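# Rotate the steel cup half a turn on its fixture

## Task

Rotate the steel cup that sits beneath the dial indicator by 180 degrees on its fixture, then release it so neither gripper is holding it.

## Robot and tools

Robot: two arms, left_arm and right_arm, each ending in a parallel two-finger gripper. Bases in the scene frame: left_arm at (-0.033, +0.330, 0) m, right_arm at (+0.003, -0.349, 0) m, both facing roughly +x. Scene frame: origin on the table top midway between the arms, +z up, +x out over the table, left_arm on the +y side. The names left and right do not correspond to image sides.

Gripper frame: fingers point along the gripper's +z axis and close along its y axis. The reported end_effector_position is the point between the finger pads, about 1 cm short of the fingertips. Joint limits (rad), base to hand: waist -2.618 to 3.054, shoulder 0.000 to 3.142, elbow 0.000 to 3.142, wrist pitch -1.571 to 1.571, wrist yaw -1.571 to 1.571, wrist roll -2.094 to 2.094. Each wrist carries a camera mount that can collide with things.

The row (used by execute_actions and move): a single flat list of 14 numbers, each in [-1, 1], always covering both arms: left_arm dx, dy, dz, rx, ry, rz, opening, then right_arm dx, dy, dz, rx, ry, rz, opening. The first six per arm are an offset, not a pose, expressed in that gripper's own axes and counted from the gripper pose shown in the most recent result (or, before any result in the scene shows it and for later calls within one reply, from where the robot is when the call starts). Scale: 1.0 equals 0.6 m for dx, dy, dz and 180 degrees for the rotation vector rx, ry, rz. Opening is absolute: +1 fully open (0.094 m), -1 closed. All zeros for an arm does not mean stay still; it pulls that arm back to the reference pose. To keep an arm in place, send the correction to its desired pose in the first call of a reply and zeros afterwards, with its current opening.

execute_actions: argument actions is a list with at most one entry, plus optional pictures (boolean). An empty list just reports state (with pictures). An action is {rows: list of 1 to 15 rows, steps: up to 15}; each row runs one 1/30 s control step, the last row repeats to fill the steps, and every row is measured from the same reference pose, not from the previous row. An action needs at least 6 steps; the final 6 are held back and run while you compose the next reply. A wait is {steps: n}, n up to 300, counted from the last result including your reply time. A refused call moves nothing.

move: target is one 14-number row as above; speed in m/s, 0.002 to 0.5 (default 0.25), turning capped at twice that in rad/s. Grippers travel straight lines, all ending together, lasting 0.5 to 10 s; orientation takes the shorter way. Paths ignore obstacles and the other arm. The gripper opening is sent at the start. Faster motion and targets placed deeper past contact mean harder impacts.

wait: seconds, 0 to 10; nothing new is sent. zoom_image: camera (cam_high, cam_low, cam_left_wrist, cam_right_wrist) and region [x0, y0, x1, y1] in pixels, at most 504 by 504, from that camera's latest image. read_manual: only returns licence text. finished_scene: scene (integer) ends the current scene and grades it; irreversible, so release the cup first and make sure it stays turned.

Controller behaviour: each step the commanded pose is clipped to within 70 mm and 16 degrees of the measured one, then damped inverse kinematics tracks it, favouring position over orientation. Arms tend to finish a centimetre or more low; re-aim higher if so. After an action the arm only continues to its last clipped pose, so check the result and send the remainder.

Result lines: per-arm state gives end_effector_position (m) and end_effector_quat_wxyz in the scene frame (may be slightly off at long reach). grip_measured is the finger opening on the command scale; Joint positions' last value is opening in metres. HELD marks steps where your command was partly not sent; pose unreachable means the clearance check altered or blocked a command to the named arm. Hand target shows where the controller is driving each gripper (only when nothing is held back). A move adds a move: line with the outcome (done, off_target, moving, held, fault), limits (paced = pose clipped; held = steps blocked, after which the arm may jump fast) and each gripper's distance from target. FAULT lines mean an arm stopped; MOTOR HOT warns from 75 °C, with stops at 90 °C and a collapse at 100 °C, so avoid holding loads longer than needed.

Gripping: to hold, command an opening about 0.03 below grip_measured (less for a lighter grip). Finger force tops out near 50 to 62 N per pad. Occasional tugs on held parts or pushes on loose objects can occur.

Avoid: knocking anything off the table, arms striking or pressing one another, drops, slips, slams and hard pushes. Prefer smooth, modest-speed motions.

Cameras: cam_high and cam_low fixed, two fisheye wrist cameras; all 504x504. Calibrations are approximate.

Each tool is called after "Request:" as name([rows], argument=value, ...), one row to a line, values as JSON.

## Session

Request:
execute_actions(actions=[])

Scene clock: 0.00 s of 4800.00 s.
left_arm: end_effector_position=(+0.2336, -0.2886, +0.1625) grip_measured=+1.000 end_effector_quat_wxyz=(+0.319, +0.411, +0.702, -0.487) | right_arm: end_effector_position=(+0.4675, -0.5356, +0.3020) grip_measured=+1.000 end_effector_quat_wxyz=(+0.509, +0.180, +0.723, -0.431)
Joint positions: left_arm=[-1.072  2.363  1.887  0.11   0.442 -0.298  0.094] | right_arm=[-0.056  1.672  1.24   0.27   0.819 -0.341  0.094]
Joint velocities: left_arm=[-0.017 -0.002  0.007  0.066 -0.022 -0.022  0.   ] | right_arm=[-0.002  0.012  0.022  0.066 -0.081 -0.007  0.   ]
Motor temperatures (°C, as the motors report them): left_arm=[21 23 22 23 22 22] | right_arm=[23 26 23 26 21 20]
Hand target (left_arm): +0.234, -0.289, +0.179; +0.329, +0.412, +0.692, -0.493
Hand target (right_arm): +0.465, -0.536, +0.320; +0.528, +0.192, +0.708, -0.427
camera_calibration (this result's frames):
cam_left_wrist: T_world_to_cam=[[-0.950257, -0.169412, 0.261365, 0.128833], [-0.307666, 0.641256, -0.702945, 0.416397], [-0.0485145, -0.748392, -0.66148, 0.0255757], [0, 0, 0, 1]] pos_world=[0.251776, -0.22605, 0.27595]
cam_right_wrist: T_world_to_cam=[[-0.550133, -0.518065, 0.654952, -0.209546], [-0.801901, 0.108861, -0.587456, 0.652766], [0.233042, -0.848385, -0.475325, -0.300487], [0, 0, 0, 1]] pos_world=[0.478201, -0.434548, 0.377884]

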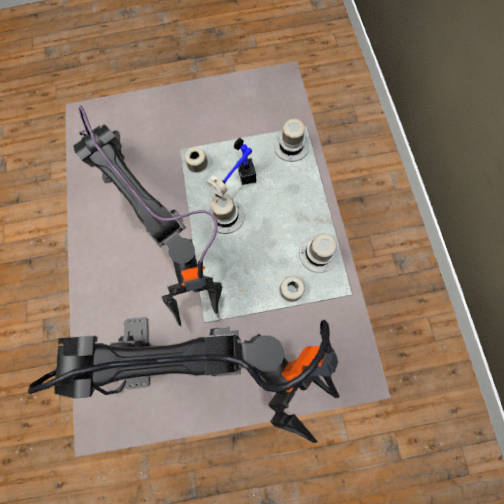

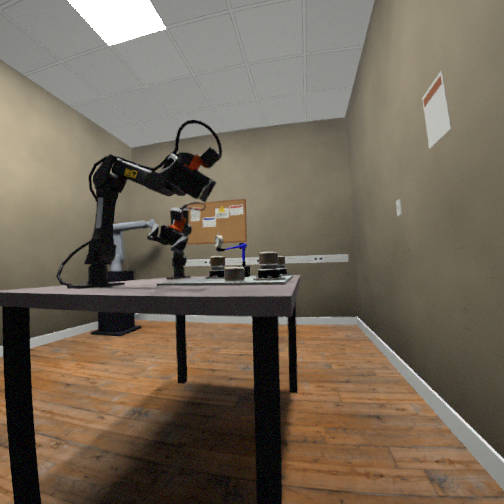

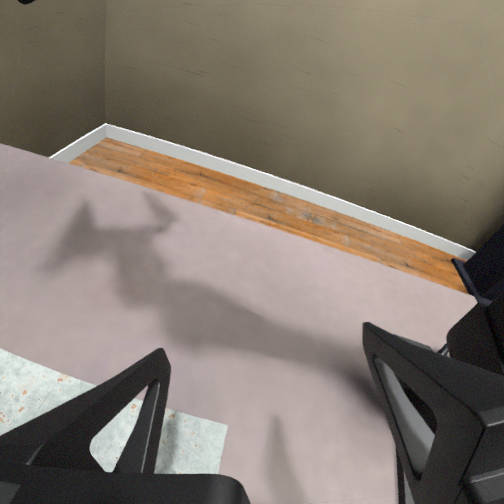

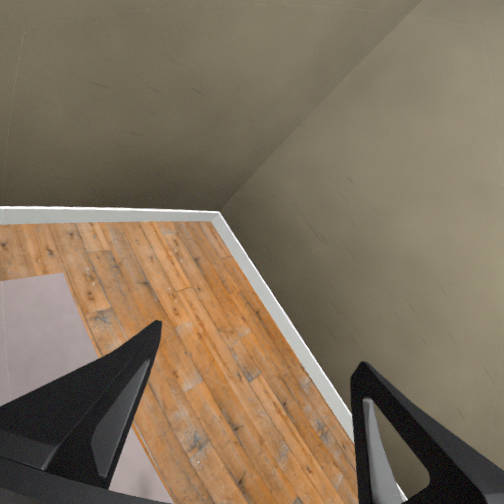

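Request:
zoom_image(camera="cam_high", region=[170, 110, 330, 270])

Request:
zoom_image(camera="cam_low", region=[140, 200, 300, 300])

Region (170, 110, 330, 270) of cam_high's 504x504 image, scaled by 3.150, with more detail than that image has.

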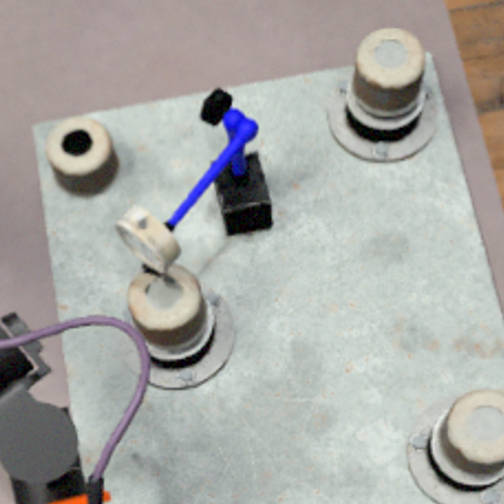

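Region (140, 200, 300, 300) of cam_low's 504x504 image, scaled by 3.150, with more detail than that image has; it fills the top 315 rows of this view, and the rest is white.

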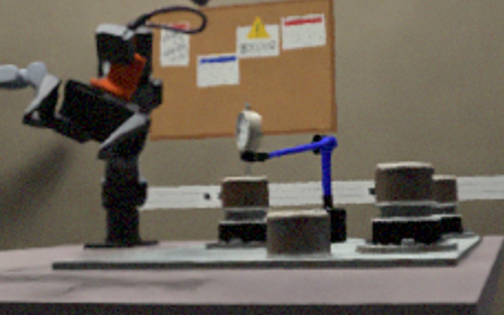

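Request:
zoom_image(camera="cam_high", region=[195, 170, 265, 240])

Request:
zoom_image(camera="cam_low", region=[190, 225, 260, 290])

Region (195, 170, 265, 240) of cam_high's 504x504 image, scaled by 7.200, with more detail than that image has.

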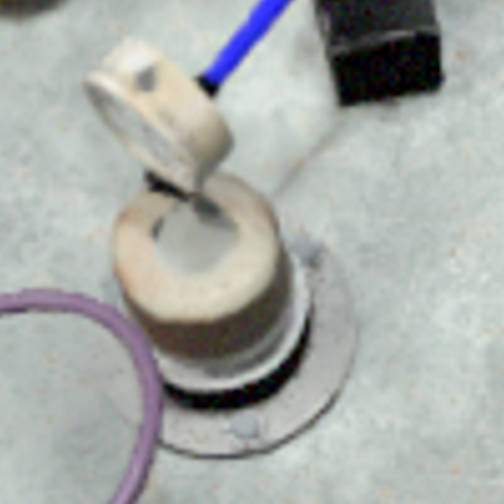

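Region (190, 225, 260, 290) of cam_low's 504x504 image, scaled by 7.200, with more detail than that image has; it fills the top 468 rows of this view, and the rest is white.

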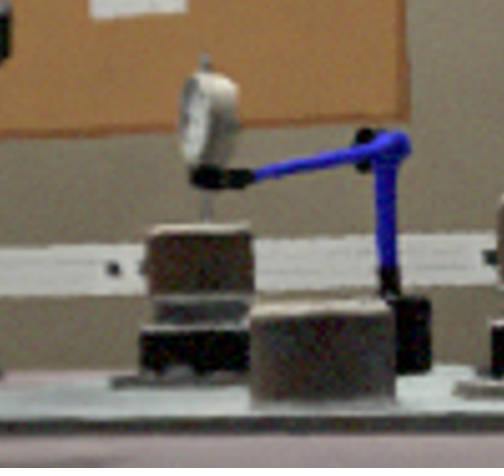

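Request:
move(target=[0.11665,0.05141,-0.83598,-0.24067,-0.11240,0.06523,-0.8, 0.22515,0.47175,-0.75463,-0.80051,-0.19770,0.00016,1], speed=0.45)

Scene clock: 21.27 s of 4800.00 s.
left_arm: end_effector_position=(+0.2127, +0.2097, +0.2480) grip_measured=-0.798 end_effector_quat_wxyz=(+0.606, +0.240, +0.725, -0.223) | right_arm: end_effector_position=(+0.3416, -0.0375, +0.0973) grip_measured=+1.000 end_effector_quat_wxyz=(-0.466, +0.518, -0.498, -0.515)
Joint positions: left_arm=[-0.129  0.518  0.445 -0.124  0.554  0.071  0.009] | right_arm=[ 0.426  2.216  0.932  1.168 -1.278 -0.081  0.094]
Joint velocities: left_arm=[-0.012  0.002 -0.007 -0.037  0.051 -0.007  0.001] | right_arm=[-0.012  0.007 -0.017  0.022  0.051  0.139  0.   ]
Motor temperatures (°C, as the motors report them): left_arm=[21 29 24 27 22 22] | right_arm=[23 28 25 30 21 20]
Hand target (left_arm): +0.210, +0.210, +0.248; +0.607, +0.243, +0.723, -0.223
Hand target (right_arm): +0.343, -0.033, +0.107; -0.474, +0.526, -0.482, -0.517
Off the commanded pose (left_arm): 0.008 m, 1 deg.
Off the commanded pose (right_arm): 0.011 m, 2 deg.
Kept back: nothing.
After step 90, 14.60 s passed at rest.
move: off_target (right_arm)
camera_calibration (this result's frames):
cam_left_wrist: T_world_to_cam=[[-0.609649, -0.780417, -0.138839, 0.326038], [-0.35261, 0.423872, -0.834265, 0.238211], [0.709925, -0.459653, -0.533596, 0.200508], [0, 0, 0, 1]] pos_world=[0.140419, 0.245639, 0.350988]
cam_right_wrist: T_world_to_cam=[[0.967882, 0.101217, 0.230128, -0.340661], [0.249462, -0.50022, -0.829185, 0.0188442], [0.0311874, 0.859962, -0.509404, 0.190494], [0, 0, 0, 1]] pos_world=[0.319077, -0.11991, 0.191059]

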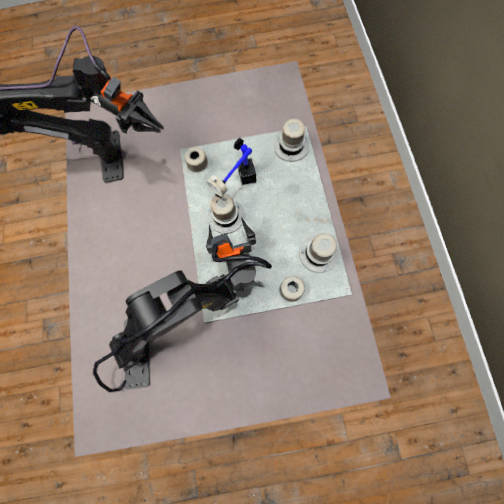

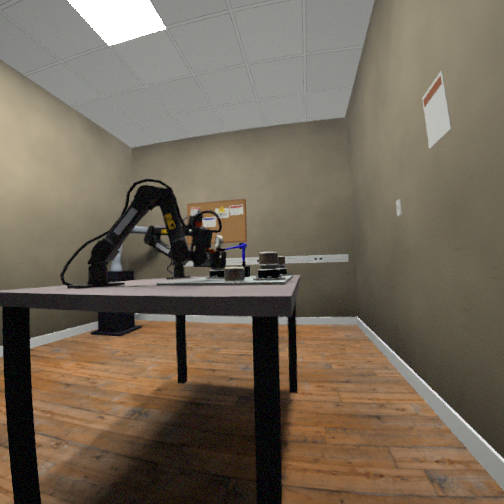

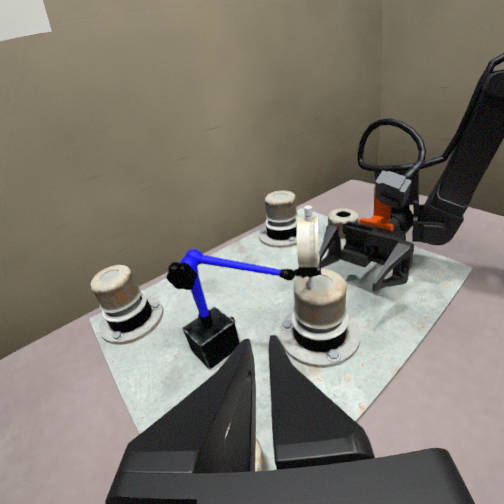

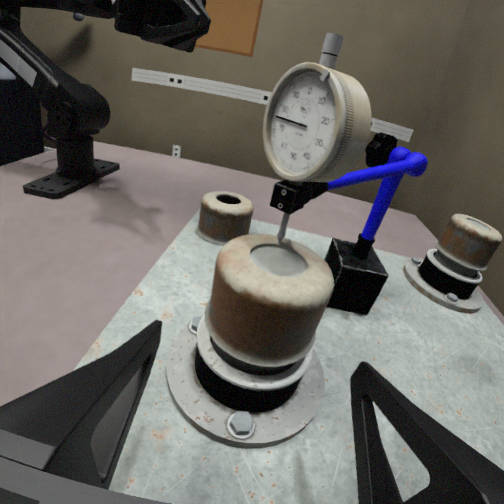

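Request:
zoom_image(camera="cam_right_wrist", region=[190, 200, 350, 360])

Region (190, 200, 350, 360) of cam_right_wrist's 504x504 image, scaled by 3.150, with more detail than that image has.

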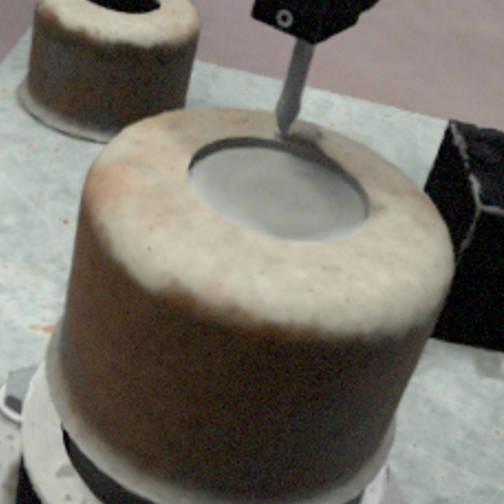

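Request:
move(target=[-0.001,0,-0.002,0,-0.003,0,-0.8, -0.01865,-0.01048,0.11228,-0.06673,-0.00522,-0.02071,1], speed=0.2)

Request:
execute_actions([
  {"rows":[[0,0,0,0,0,0,-0.8,-0.018,0,0,0,-0.004,-0.009,0.8],[0,0,0,0,0,0,-0.8,-0.018,0,0,0,-0.004,-0.009,0.66],[0,0,0,0,0,0,-0.8,-0.018,0,0,0,-0.004,-0.009,0.57],[0,0,0,0,0,0,-0.8,-0.018,0,0,0,-0.004,-0.009,0.52],[0,0,0,0,0,0,-0.8,-0.018,0,0,0,-0.004,-0.009,0.49],[0,0,0,0,0,0,-0.8,-0.018,0,0,0,-0.004,-0.009,0.47],[0,0,0,0,0,0,-0.8,-0.018,0,0,0,-0.004,-0.009,0.455],[0,0,0,0,0,0,-0.8,-0.018,0,0,0,-0.004,-0.009,0.44],[0,0,0,0,0,0,-0.8,-0.018,0,0,0,-0.004,-0.009,0.43],[0,0,0,0,0,0,-0.8,-0.018,0,0,0,-0.004,-0.009,0.425]],"steps":10},
])

Request:
execute_actions([
  {"steps":10},
])

Scene clock: 35.93 s of 4800.00 s.
left_arm: end_effector_position=(+0.2124, +0.2094, +0.2478) grip_measured=-0.798 end_effector_quat_wxyz=(+0.605, +0.240, +0.725, -0.224) | right_arm: end_effector_position=(+0.3419, +0.0274, +0.0997) grip_measured=+1.000 end_effector_quat_wxyz=(-0.430, +0.567, -0.432, -0.554)
Joint positions: left_arm=[-0.129  0.518  0.445 -0.125  0.556  0.072  0.009] | right_arm=[ 0.551  2.36   1.226  1.059 -1.346 -0.082  0.094]
Joint velocities: left_arm=[ 0.002  0.012 -0.007  0.037  0.022  0.037  0.001] | right_arm=[ 0.007  0.012 -0.007 -0.095 -0.022  0.022  0.   ]
Motor temperatures (°C, as the motors report them): left_arm=[21 26 24 27 22 22] | right_arm=[23 29 25 30 21 20]
Hand target (left_arm): +0.212, +0.210, +0.249; +0.609, +0.238, +0.722, -0.224
Hand target (right_arm): +0.342, +0.031, +0.106; -0.431, +0.575, -0.420, -0.554
Off the commanded pose (left_arm): 0.002 m, 1 deg.
Off the commanded pose (right_arm): 0.007 m, 2 deg.
Kept back: nothing.
After step 90, 10.57 s passed at rest.
move: done
camera_calibration (this result's frames):
cam_left_wrist: T_world_to_cam=[[-0.61189, -0.778714, -0.138546, 0.325562], [-0.35205, 0.425, -0.833928, 0.237643], [0.708273, -0.461497, -0.5342, 0.201358], [0, 0, 0, 1]] pos_world=[0.140254, 0.245448, 0.350848]
cam_right_wrist: T_world_to_cam=[[0.922362, 0.277905, 0.26836, -0.341121], [0.368142, -0.421665, -0.828656, 0.0104453], [-0.11713, 0.863115, -0.491236, 0.184644], [0, 0, 0, 1]] pos_world=[0.332419, -0.0601654, 0.190903]

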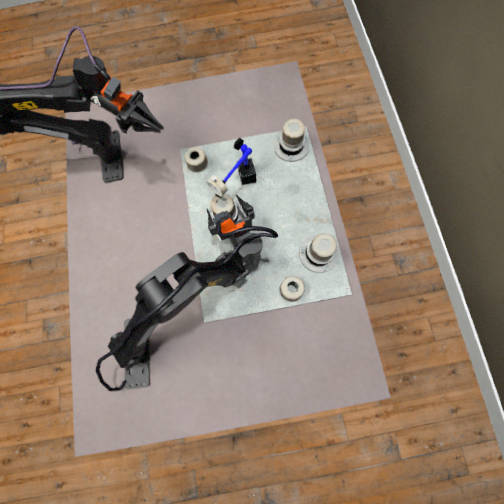

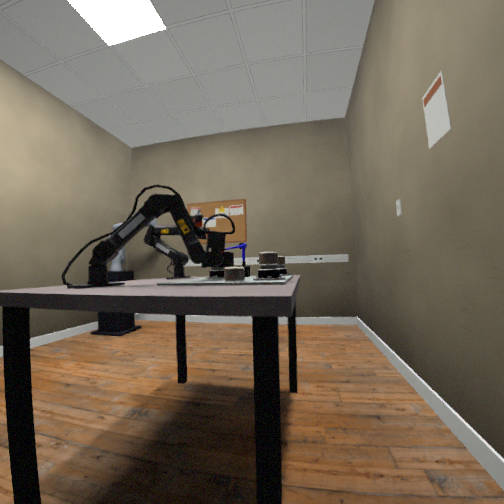

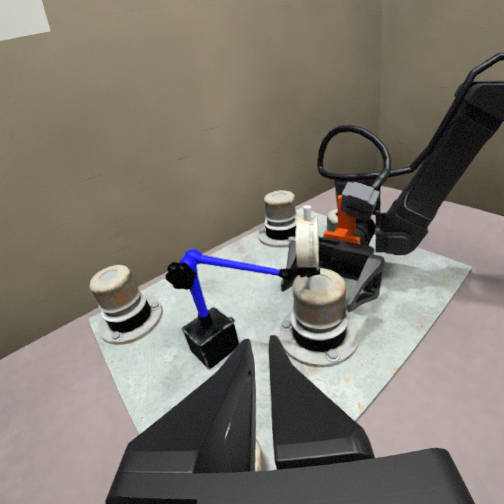

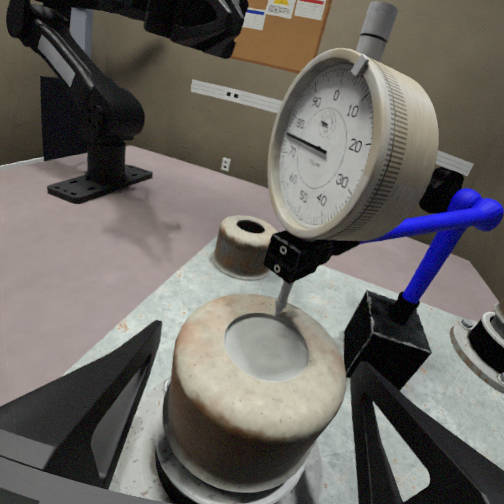

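Scene clock: 36.07 s of 4800.00 s.
left_arm: end_effector_position=(+0.2124, +0.2094, +0.2478) grip_measured=-0.798 end_effector_quat_wxyz=(+0.605, +0.240, +0.725, -0.224) | right_arm: end_effector_position=(+0.3410, +0.0272, +0.1009) grip_measured=+0.552 end_effector_quat_wxyz=(-0.430, +0.569, -0.428, -0.555)
Joint positions: left_arm=[-0.129  0.518  0.445 -0.125  0.556  0.072  0.009] | right_arm=[ 0.551  2.36   1.226  1.069 -1.352 -0.077  0.073]
Joint velocities: left_arm=[ 0.002 -0.007  0.012 -0.037  0.007 -0.007 -0.001] | right_arm=[ 0.012  0.002 -0.012  0.007 -0.154  0.007 -0.061]
Motor temperatures (°C, as the motors report them): left_arm=[21 26 24 27 22 22] | right_arm=[23 29 25 30 21 20]
Steps of this call (steps 1 to 4: the first 4 steps of this action). Readings (end_effector_position):
1: left_arm (+0.2124, +0.2094, +0.2478) | right_arm (+0.3419, +0.0274, +0.0999)
2: left_arm (+0.2124, +0.2094, +0.2478) | right_arm (+0.3419, +0.0274, +0.1002)
4: the state above

Scene clock: 36.40 s of 4800.00 s.
left_arm: end_effector_position=(+0.2124, +0.2094, +0.2478) grip_measured=-0.798 end_effector_quat_wxyz=(+0.605, +0.240, +0.725, -0.224) | right_arm: end_effector_position=(+0.3398, +0.0269, +0.1011) grip_measured=+0.471 end_effector_quat_wxyz=(-0.428, +0.570, -0.426, -0.557)
Joint positions: left_arm=[-0.129  0.518  0.445 -0.125  0.556  0.072  0.009] | right_arm=[ 0.551  2.36   1.226  1.07  -1.359 -0.077  0.069]
Joint velocities: left_arm=[ 0.012 -0.012 -0.007 -0.022 -0.066 -0.022  0.   ] | right_arm=[ 0.002  0.002 -0.002  0.081 -0.007 -0.007  0.001]
Motor temperatures (°C, as the motors report them): left_arm=[21 26 24 27 22 22] | right_arm=[23 29 25 30 21 20]
Hand target (left_arm): +0.212, +0.209, +0.248; +0.605, +0.240, +0.725, -0.224
Hand target (right_arm): +0.342, +0.028, +0.111; -0.440, +0.570, -0.421, -0.552
Off the commanded pose (left_arm): 0.000 m, 0 deg.
Off the commanded pose (right_arm): 0.010 m, 2 deg.
Kept back: nothing.
Steps of this call (steps 1 to 6: the last 6 steps of your previous action; steps 7 to 10: nothing new was sent). Readings (end_effector_position):
1: left_arm (+0.2124, +0.2094, +0.2478) | right_arm (+0.3401, +0.0269, +0.1010)
2: left_arm (+0.2124, +0.2094, +0.2478) | right_arm (+0.3398, +0.0269, +0.1011)
4: left_arm (+0.2124, +0.2094, +0.2478) | right_arm (+0.3398, +0.0269, +0.1011)
8: left_arm (+0.2124, +0.2094, +0.2478) | right_arm (+0.3398, +0.0269, +0.1011)
10: the state above

Request:
move(target=[0,0,0,0,-0.002,0,-0.8, -0.008,-0.003,0.003,0.6417,-0.002,0.013,0.43], speed=0.33)

Scene clock: 40.27 s of 4800.00 s.
left_arm: end_effector_position=(+0.2124, +0.2094, +0.2479) grip_measured=-0.798 end_effector_quat_wxyz=(+0.605, +0.241, +0.725, -0.224) | right_arm: end_effector_position=(+0.3394, +0.0205, +0.1009) grip_measured=+0.471 end_effector_quat_wxyz=(+0.702, +0.065, +0.707, -0.057)
Joint positions: left_arm=[-0.129  0.518  0.445 -0.125  0.556  0.072  0.009] | right_arm=[1.252 2.359 1.201 1.125 1.358 0.044 0.069]
Joint velocities: left_arm=[-0.002 -0.002 -0.012 -0.007 -0.022 -0.022 -0.003] | right_arm=[ 0.002 -0.012 -0.012 -0.081  0.051  0.037  0.   ]
Motor temperatures (°C, as the motors report them): left_arm=[21 25 24 28 22 22] | right_arm=[23 30 24 30 21 20]
Hand target (left_arm): +0.212, +0.209, +0.248; +0.607, +0.240, +0.723, -0.225
Hand target (right_arm): +0.336, +0.027, +0.106; +0.702, +0.067, +0.707, -0.054
Off the commanded pose (left_arm): 0.000 m, 0 deg.
Off the commanded pose (right_arm): 0.010 m, 0 deg.
Kept back: nothing.
move: done
camera_calibration (this result's frames):
cam_left_wrist: T_world_to_cam=[[-0.611838, -0.77872, -0.138745, 0.325622], [-0.351734, 0.424965, -0.834079, 0.237697], [0.708476, -0.46152, -0.533912, 0.20128], [0, 0, 0, 1]] pos_world=[0.140232, 0.24545, 0.350902]
cam_right_wrist: T_world_to_cam=[[-0.138794, -0.958379, 0.249491, 0.0501958], [-0.52644, -0.141984, -0.838273, 0.308296], [0.838807, -0.247689, -0.484823, -0.111433], [0, 0, 0, 1]] pos_world=[0.262737, 0.0642791, 0.191887]

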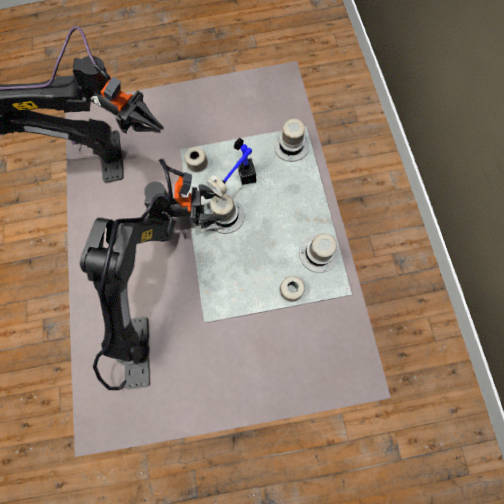

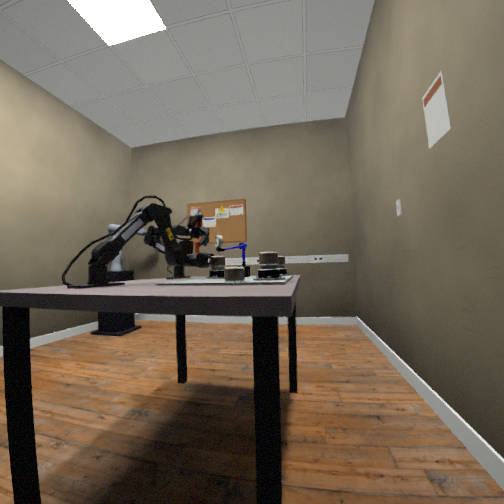

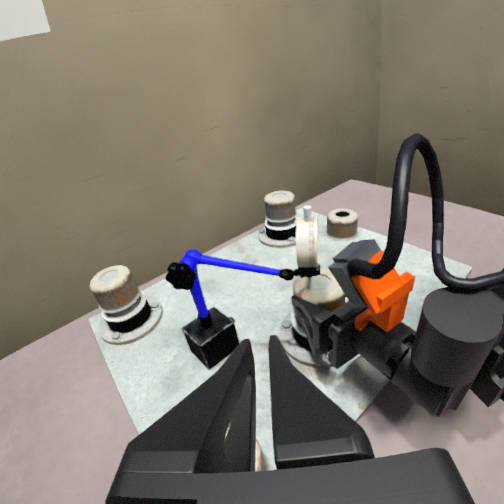

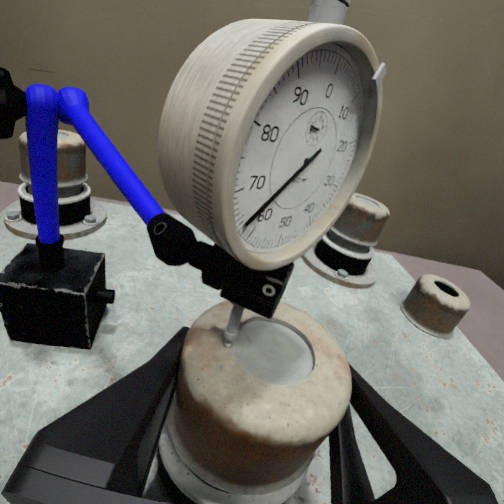

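Request:
move(target=[0,0,0,0,0,0,-0.8, -0.0052,0.004,-0.0013,-0.3628,-0.0016,-0.0064,1], speed=0.33)

Request:
execute_actions([
  {"rows":[[0,0,0,0,0,0,-0.8,-0.008,0,0,0,-0.006,0,0.8],[0,0,0,0,0,0,-0.8,-0.008,0,0,0,-0.006,0,0.66],[0,0,0,0,0,0,-0.8,-0.008,0,0,0,-0.006,0,0.57],[0,0,0,0,0,0,-0.8,-0.008,0,0,0,-0.006,0,0.52],[0,0,0,0,0,0,-0.8,-0.008,0,0,0,-0.006,0,0.49],[0,0,0,0,0,0,-0.8,-0.008,0,0,0,-0.006,0,0.47],[0,0,0,0,0,0,-0.8,-0.008,0,0,0,-0.006,0,0.455],[0,0,0,0,0,0,-0.8,-0.008,0,0,0,-0.006,0,0.44],[0,0,0,0,0,0,-0.8,-0.008,0,0,0,-0.006,0,0.43]],"steps":9},
])

Request:
execute_actions([
  {"steps":9},
])

Scene clock: 43.83 s of 4800.00 s.
left_arm: end_effector_position=(+0.2124, +0.2094, +0.2479) grip_measured=-0.798 end_effector_quat_wxyz=(+0.605, +0.241, +0.725, -0.224) | right_arm: end_effector_position=(+0.3388, +0.0228, +0.0837) grip_measured=+1.000 end_effector_quat_wxyz=(+0.608, -0.334, +0.645, +0.321)
Joint positions: left_arm=[-0.129  0.518  0.445 -0.125  0.556  0.072  0.009] | right_arm=[ 0.829  2.179  0.707  1.417 -0.2   -0.004  0.094]
Joint velocities: left_arm=[-0.012 -0.017  0.002 -0.007 -0.037  0.022 -0.001] | right_arm=[-0.012 -0.002 -0.002 -0.007 -0.022 -0.007  0.   ]
Motor temperatures (°C, as the motors report them): left_arm=[21 25 24 28 22 22] | right_arm=[23 30 24 31 21 20]
Hand target (left_arm): +0.212, +0.209, +0.248; +0.605, +0.241, +0.725, -0.224
Hand target (right_arm): +0.343, +0.024, +0.104; +0.628, -0.332, +0.624, +0.326
Off the commanded pose (left_arm): 0.000 m, 0 deg.
Off the commanded pose (right_arm): 0.020 m, 3 deg.
Kept back: nothing.
move: off_target (right_arm)
camera_calibration (this result's frames):
cam_left_wrist: T_world_to_cam=[[-0.611838, -0.77872, -0.138745, 0.325622], [-0.351734, 0.424965, -0.834079, 0.237697], [0.708476, -0.46152, -0.533912, 0.20128], [0, 0, 0, 1]] pos_world=[0.140232, 0.24545, 0.350902]
cam_right_wrist: T_world_to_cam=[[0.816659, -0.519019, 0.252362, -0.277345], [-0.11197, -0.571462, -0.812954, 0.161206], [0.566154, 0.635649, -0.524804, -0.0430672], [0, 0, 0, 1]] pos_world=[0.268929, -0.0244481, 0.178443]

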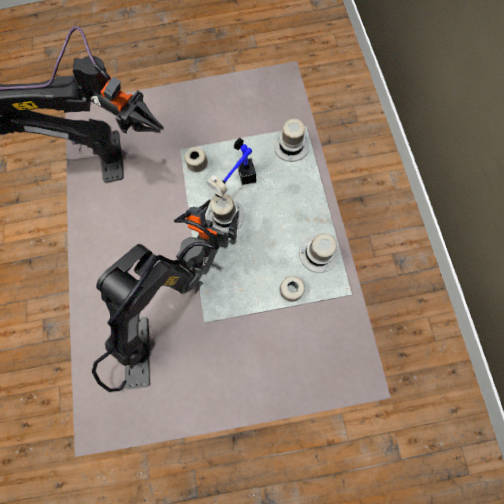

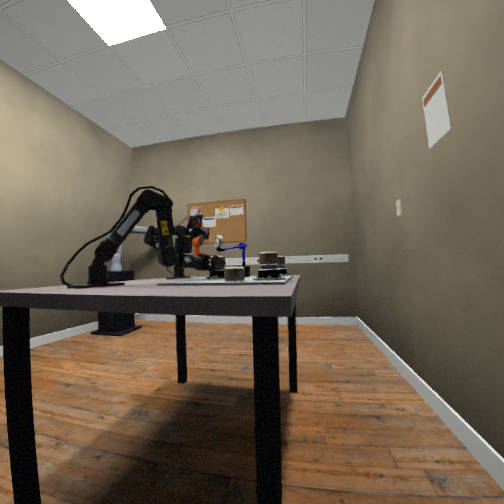

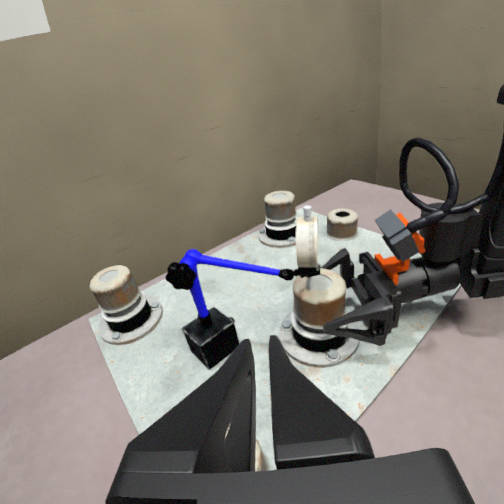

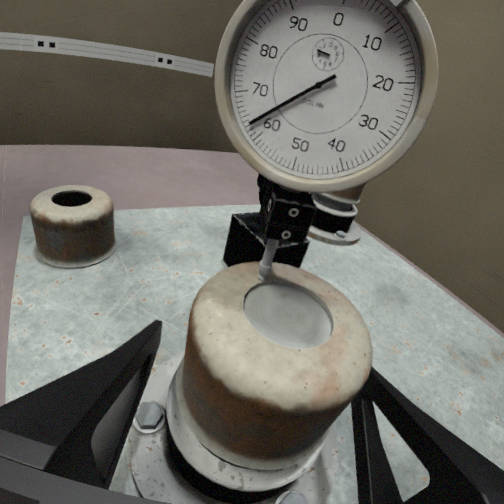

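Scene clock: 43.93 s of 4800.00 s.
left_arm: end_effector_position=(+0.2124, +0.2094, +0.2479) grip_measured=-0.798 end_effector_quat_wxyz=(+0.605, +0.241, +0.725, -0.224) | right_arm: end_effector_position=(+0.3388, +0.0228, +0.0837) grip_measured=+0.622 end_effector_quat_wxyz=(+0.608, -0.334, +0.645, +0.321)
Joint positions: left_arm=[-0.129  0.518  0.445 -0.125  0.556  0.072  0.009] | right_arm=[ 0.829  2.179  0.707  1.417 -0.2   -0.004  0.076]
Joint velocities: left_arm=[-0.007 -0.012  0.002 -0.007 -0.022  0.022  0.   ] | right_arm=[-0.002  0.012 -0.002  0.037  0.022  0.007 -0.104]
Motor temperatures (°C, as the motors report them): left_arm=[21 25 24 28 22 22] | right_arm=[23 30 24 31 21 20]
Steps of this call (steps 1 to 3: the first 3 steps of this action). Readings (end_effector_position):
1: left_arm (+0.2124, +0.2094, +0.2479) | right_arm (+0.3388, +0.0228, +0.0837)
2: left_arm (+0.2124, +0.2094, +0.2479) | right_arm (+0.3388, +0.0228, +0.0837)
3: the state above

Scene clock: 44.23 s of 4800.00 s.
left_arm: end_effector_position=(+0.2124, +0.2094, +0.2479) grip_measured=-0.798 end_effector_quat_wxyz=(+0.605, +0.241, +0.725, -0.224) | right_arm: end_effector_position=(+0.3397, +0.0221, +0.0837) grip_measured=+0.476 end_effector_quat_wxyz=(+0.609, -0.333, +0.645, +0.319)
Joint positions: left_arm=[-0.129  0.518  0.445 -0.125  0.556  0.072  0.009] | right_arm=[ 0.828  2.179  0.707  1.417 -0.196 -0.004  0.069]
Joint velocities: left_arm=[ 0.012 -0.007 -0.002  0.007  0.051 -0.037 -0.001] | right_arm=[-0.007 -0.007  0.002  0.007  0.081 -0.007 -0.001]
Motor temperatures (°C, as the motors report them): left_arm=[21 25 24 28 22 22] | right_arm=[23 30 24 31 21 20]
Hand target (left_arm): +0.212, +0.209, +0.248; +0.605, +0.241, +0.725, -0.224
Hand target (right_arm): +0.339, +0.023, +0.089; +0.614, -0.331, +0.639, +0.324
Off the commanded pose (left_arm): 0.000 m, 0 deg.
Off the commanded pose (right_arm): 0.005 m, 1 deg.
Kept back: nothing.
Steps of this call (steps 1 to 6: the last 6 steps of your previous action; steps 7 to 9: nothing new was sent). Readings (end_effector_position):
1: left_arm (+0.2124, +0.2094, +0.2479) | right_arm (+0.3393, +0.0225, +0.0837)
2: left_arm (+0.2124, +0.2094, +0.2479) | right_arm (+0.3397, +0.0221, +0.0837)
4: left_arm (+0.2124, +0.2094, +0.2479) | right_arm (+0.3397, +0.0221, +0.0837)
8: left_arm (+0.2124, +0.2094, +0.2479) | right_arm (+0.3397, +0.0221, +0.0837)
9: the state above

Request:
move(target=[0,0,0,0,0,0,-0.8, -0.018,0.001,0.002,0.36,-0.0088,0.0233,0.435], speed=0.33)

Scene clock: 47.67 s of 4800.00 s.
left_arm: end_effector_position=(+0.2124, +0.2094, +0.2479) grip_measured=-0.798 end_effector_quat_wxyz=(+0.605, +0.241, +0.725, -0.224) | right_arm: end_effector_position=(+0.3363, +0.0209, +0.0837) grip_measured=+0.476 end_effector_quat_wxyz=(+0.689, +0.061, +0.720, -0.050)
Joint positions: left_arm=[-0.129  0.518  0.445 -0.125  0.556  0.072  0.009] | right_arm=[1.257 2.351 1.19  0.96  1.344 0.207 0.069]
Joint velocities: left_arm=[-0.007 -0.002 -0.012 -0.022  0.037 -0.037  0.   ] | right_arm=[-0.012  0.002  0.022 -0.168  0.022  0.037  0.   ]
Motor temperatures (°C, as the motors report them): left_arm=[21 25 24 28 22 22] | right_arm=[23 30 24 31 21 20]
Hand target (left_arm): +0.212, +0.209, +0.248; +0.605, +0.241, +0.725, -0.224
Hand target (right_arm): +0.336, +0.023, +0.095; +0.691, +0.072, +0.718, -0.050
Off the commanded pose (left_arm): 0.000 m, 0 deg.
Off the commanded pose (right_arm): 0.012 m, 1 deg.
Kept back: nothing.
move: off_target (right_arm)
camera_calibration (this result's frames):
cam_left_wrist: T_world_to_cam=[[-0.611838, -0.77872, -0.138745, 0.325622], [-0.351734, 0.424965, -0.834079, 0.237697], [0.708476, -0.46152, -0.533912, 0.20128], [0, 0, 0, 1]] pos_world=[0.140232, 0.24545, 0.350902]
cam_right_wrist: T_world_to_cam=[[-0.114612, -0.961999, 0.247835, 0.0464869], [-0.554973, -0.144914, -0.819149, 0.300329], [0.823935, -0.231427, -0.517274, -0.109661], [0, 0, 0, 1]] pos_world=[0.262356, 0.0628639, 0.177768]

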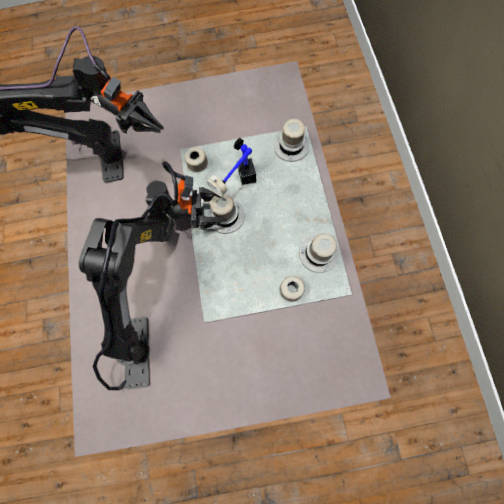

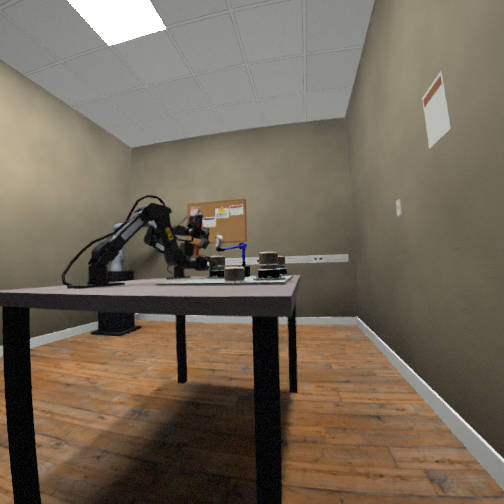

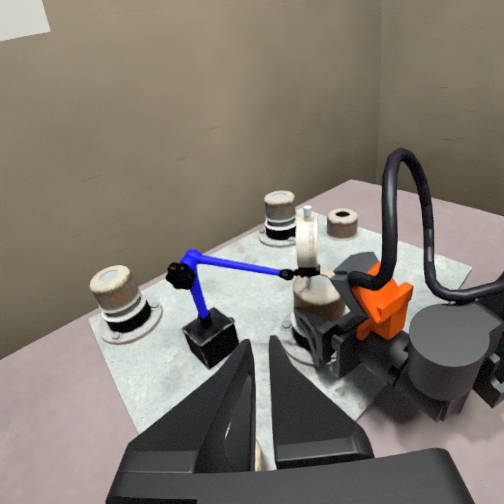

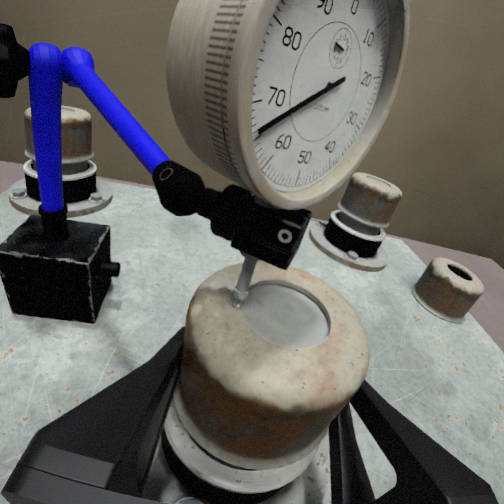

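Request:
execute_actions([
  {"rows":[[0,0,0,0,0,0,-0.8,-0.016,0,0,0,-0.002,0.006,0.55],[0,0,0,0,0,0,-0.8,-0.016,0,0,0,-0.002,0.006,0.7],[0,0,0,0,0,0,-0.8,-0.016,0,0,0,-0.002,0.006,0.85],[0,0,0,0,0,0,-0.8,-0.016,0,-0.003,0,-0.002,0.006,1],[0,0,0,0,0,0,-0.8,-0.017,0,-0.008,0,-0.002,0.006,1],[0,0,0,0,0,0,-0.8,-0.017,0,-0.015,0,-0.002,0.006,1],[0,0,0,0,0,0,-0.8,-0.018,0,-0.022,0,-0.002,0.006,1],[0,0,0,0,0,0,-0.8,-0.018,0,-0.028,0,-0.002,0.006,1],[0,0,0,0,0,0,-0.8,-0.018,0,-0.032,0,-0.002,0.006,1],[0,0,0,0,0,0,-0.8,-0.018,0,-0.034,0,-0.002,0.006,1]],"steps":10},
])

Request:
execute_actions([
  {"steps":14},
], pictures=true)

Scene clock: 48.33 s of 4800.00 s.
left_arm: end_effector_position=(+0.2124, +0.2094, +0.2479) grip_measured=-0.798 end_effector_quat_wxyz=(+0.605, +0.241, +0.725, -0.224) | right_arm: end_effector_position=(+0.3364, +0.0209, +0.0839) grip_measured=+0.932 end_effector_quat_wxyz=(+0.689, +0.063, +0.720, -0.050)
Joint positions: left_arm=[-0.129  0.518  0.445 -0.125  0.556  0.072  0.009] | right_arm=[1.257 2.351 1.193 0.955 1.346 0.212 0.091]
Joint velocities: left_arm=[-0.007 -0.007 -0.027 -0.007 -0.007 -0.022  0.001] | right_arm=[ 0.002 -0.007 -0.017 -0.022 -0.037 -0.051  0.167]
Motor temperatures (°C, as the motors report them): left_arm=[21 25 24 28 22 22] | right_arm=[23 30 24 31 21 20]
Steps of this call (steps 1 to 16: nothing new was sent; steps 17 to 20: the first 4 steps of this action). Readings (end_effector_position):
17: left_arm (+0.2124, +0.2094, +0.2479) | right_arm (+0.3364, +0.0209, +0.0838)
18: left_arm (+0.2124, +0.2094, +0.2479) | right_arm (+0.3364, +0.0209, +0.0839)
20: the state above

Scene clock: 48.80 s of 4800.00 s.
left_arm: end_effector_position=(+0.2124, +0.2094, +0.2479) grip_measured=-0.798 end_effector_quat_wxyz=(+0.605, +0.241, +0.725, -0.224) | right_arm: end_effector_position=(+0.3194, +0.0258, +0.0815) grip_measured=+1.000 end_effector_quat_wxyz=(+0.689, +0.051, +0.721, -0.051)
Joint positions: left_arm=[-0.129  0.518  0.445 -0.125  0.556  0.072  0.009] | right_arm=[1.297 2.345 1.175 0.942 1.372 0.22  0.094]
Joint velocities: left_arm=[-0.007 -0.007  0.002  0.007  0.007 -0.051  0.001] | right_arm=[-0.017 -0.002 -0.007  0.037  0.051 -0.066  0.   ]
Motor temperatures (°C, as the motors report them): left_arm=[21 25 24 28 22 22] | right_arm=[23 30 24 31 21 20]
Hand target (left_arm): +0.212, +0.209, +0.248; +0.605, +0.241, +0.725, -0.224
Hand target (right_arm): +0.317, +0.024, +0.095; +0.692, +0.067, +0.717, -0.044
Off the commanded pose (left_arm): 0.000 m, 0 deg.
Off the commanded pose (right_arm): 0.014 m, 2 deg.
Kept back: nothing.
Steps of this call (steps 1 to 6: the last 6 steps of your previous action; steps 7 to 14: nothing new was sent). Readings (end_effector_position):
1: left_arm (+0.2124, +0.2094, +0.2479) | right_arm (+0.3364, +0.0209, +0.0839)
2: left_arm (+0.2124, +0.2094, +0.2479) | right_arm (+0.3362, +0.0209, +0.0839)
4: left_arm (+0.2124, +0.2094, +0.2479) | right_arm (+0.3341, +0.0203, +0.0829)
8: left_arm (+0.2124, +0.2094, +0.2479) | right_arm (+0.3237, +0.0233, +0.0811)
14: the state above
camera_calibration (this result's frames):
cam_left_wrist: T_world_to_cam=[[-0.611838, -0.77872, -0.138745, 0.325622], [-0.351734, 0.424965, -0.834079, 0.237697], [0.708476, -0.46152, -0.533912, 0.20128], [0, 0, 0, 1]] pos_world=[0.140232, 0.24545, 0.350902]
cam_right_wrist: T_world_to_cam=[[-0.102276, -0.959507, 0.26246, 0.0446035], [-0.55487, -0.163957, -0.815621, 0.290059], [0.825627, -0.22905, -0.515632, -0.0965346], [0, 0, 0, 1]] pos_world=[0.245209, 0.0682435, 0.175096]

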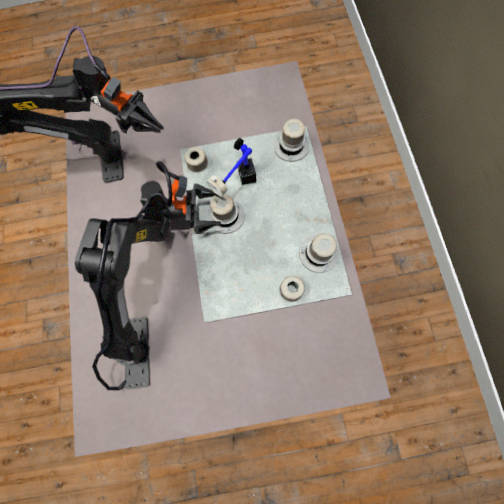

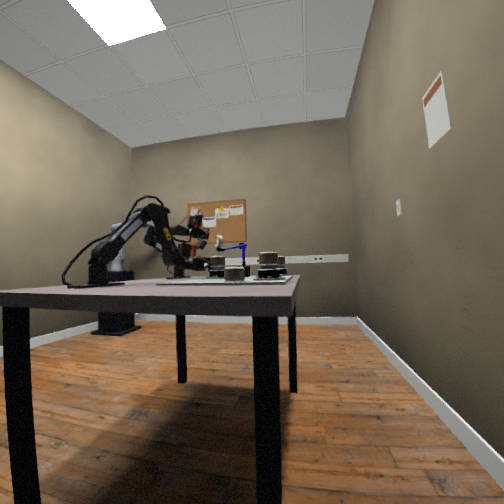

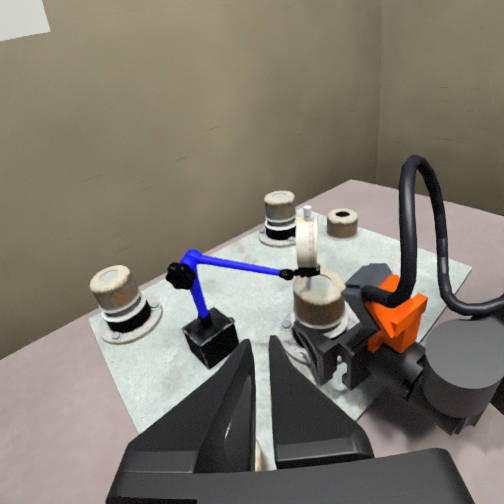

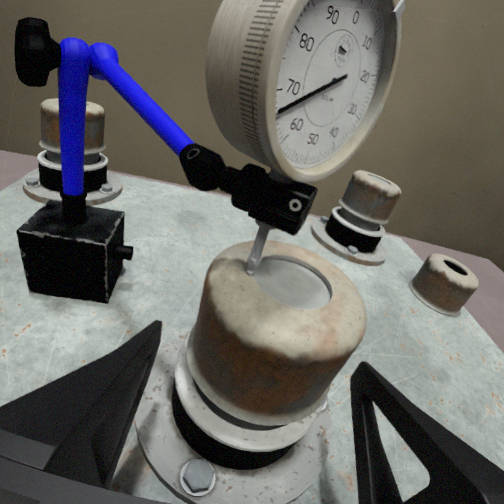

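Request:
zoom_image(camera="cam_right_wrist", region=[180, 220, 390, 430])

Region (180, 220, 390, 430) of cam_right_wrist's 504x504 image, scaled by 2.400, with more detail than that image has.

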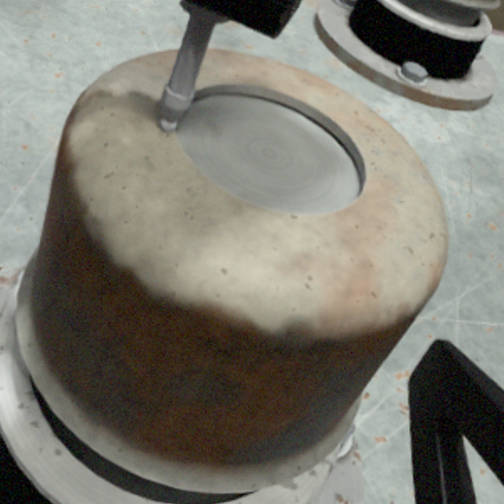

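Request:
finished_scene(scene=2)

The scene is finished: the task was done.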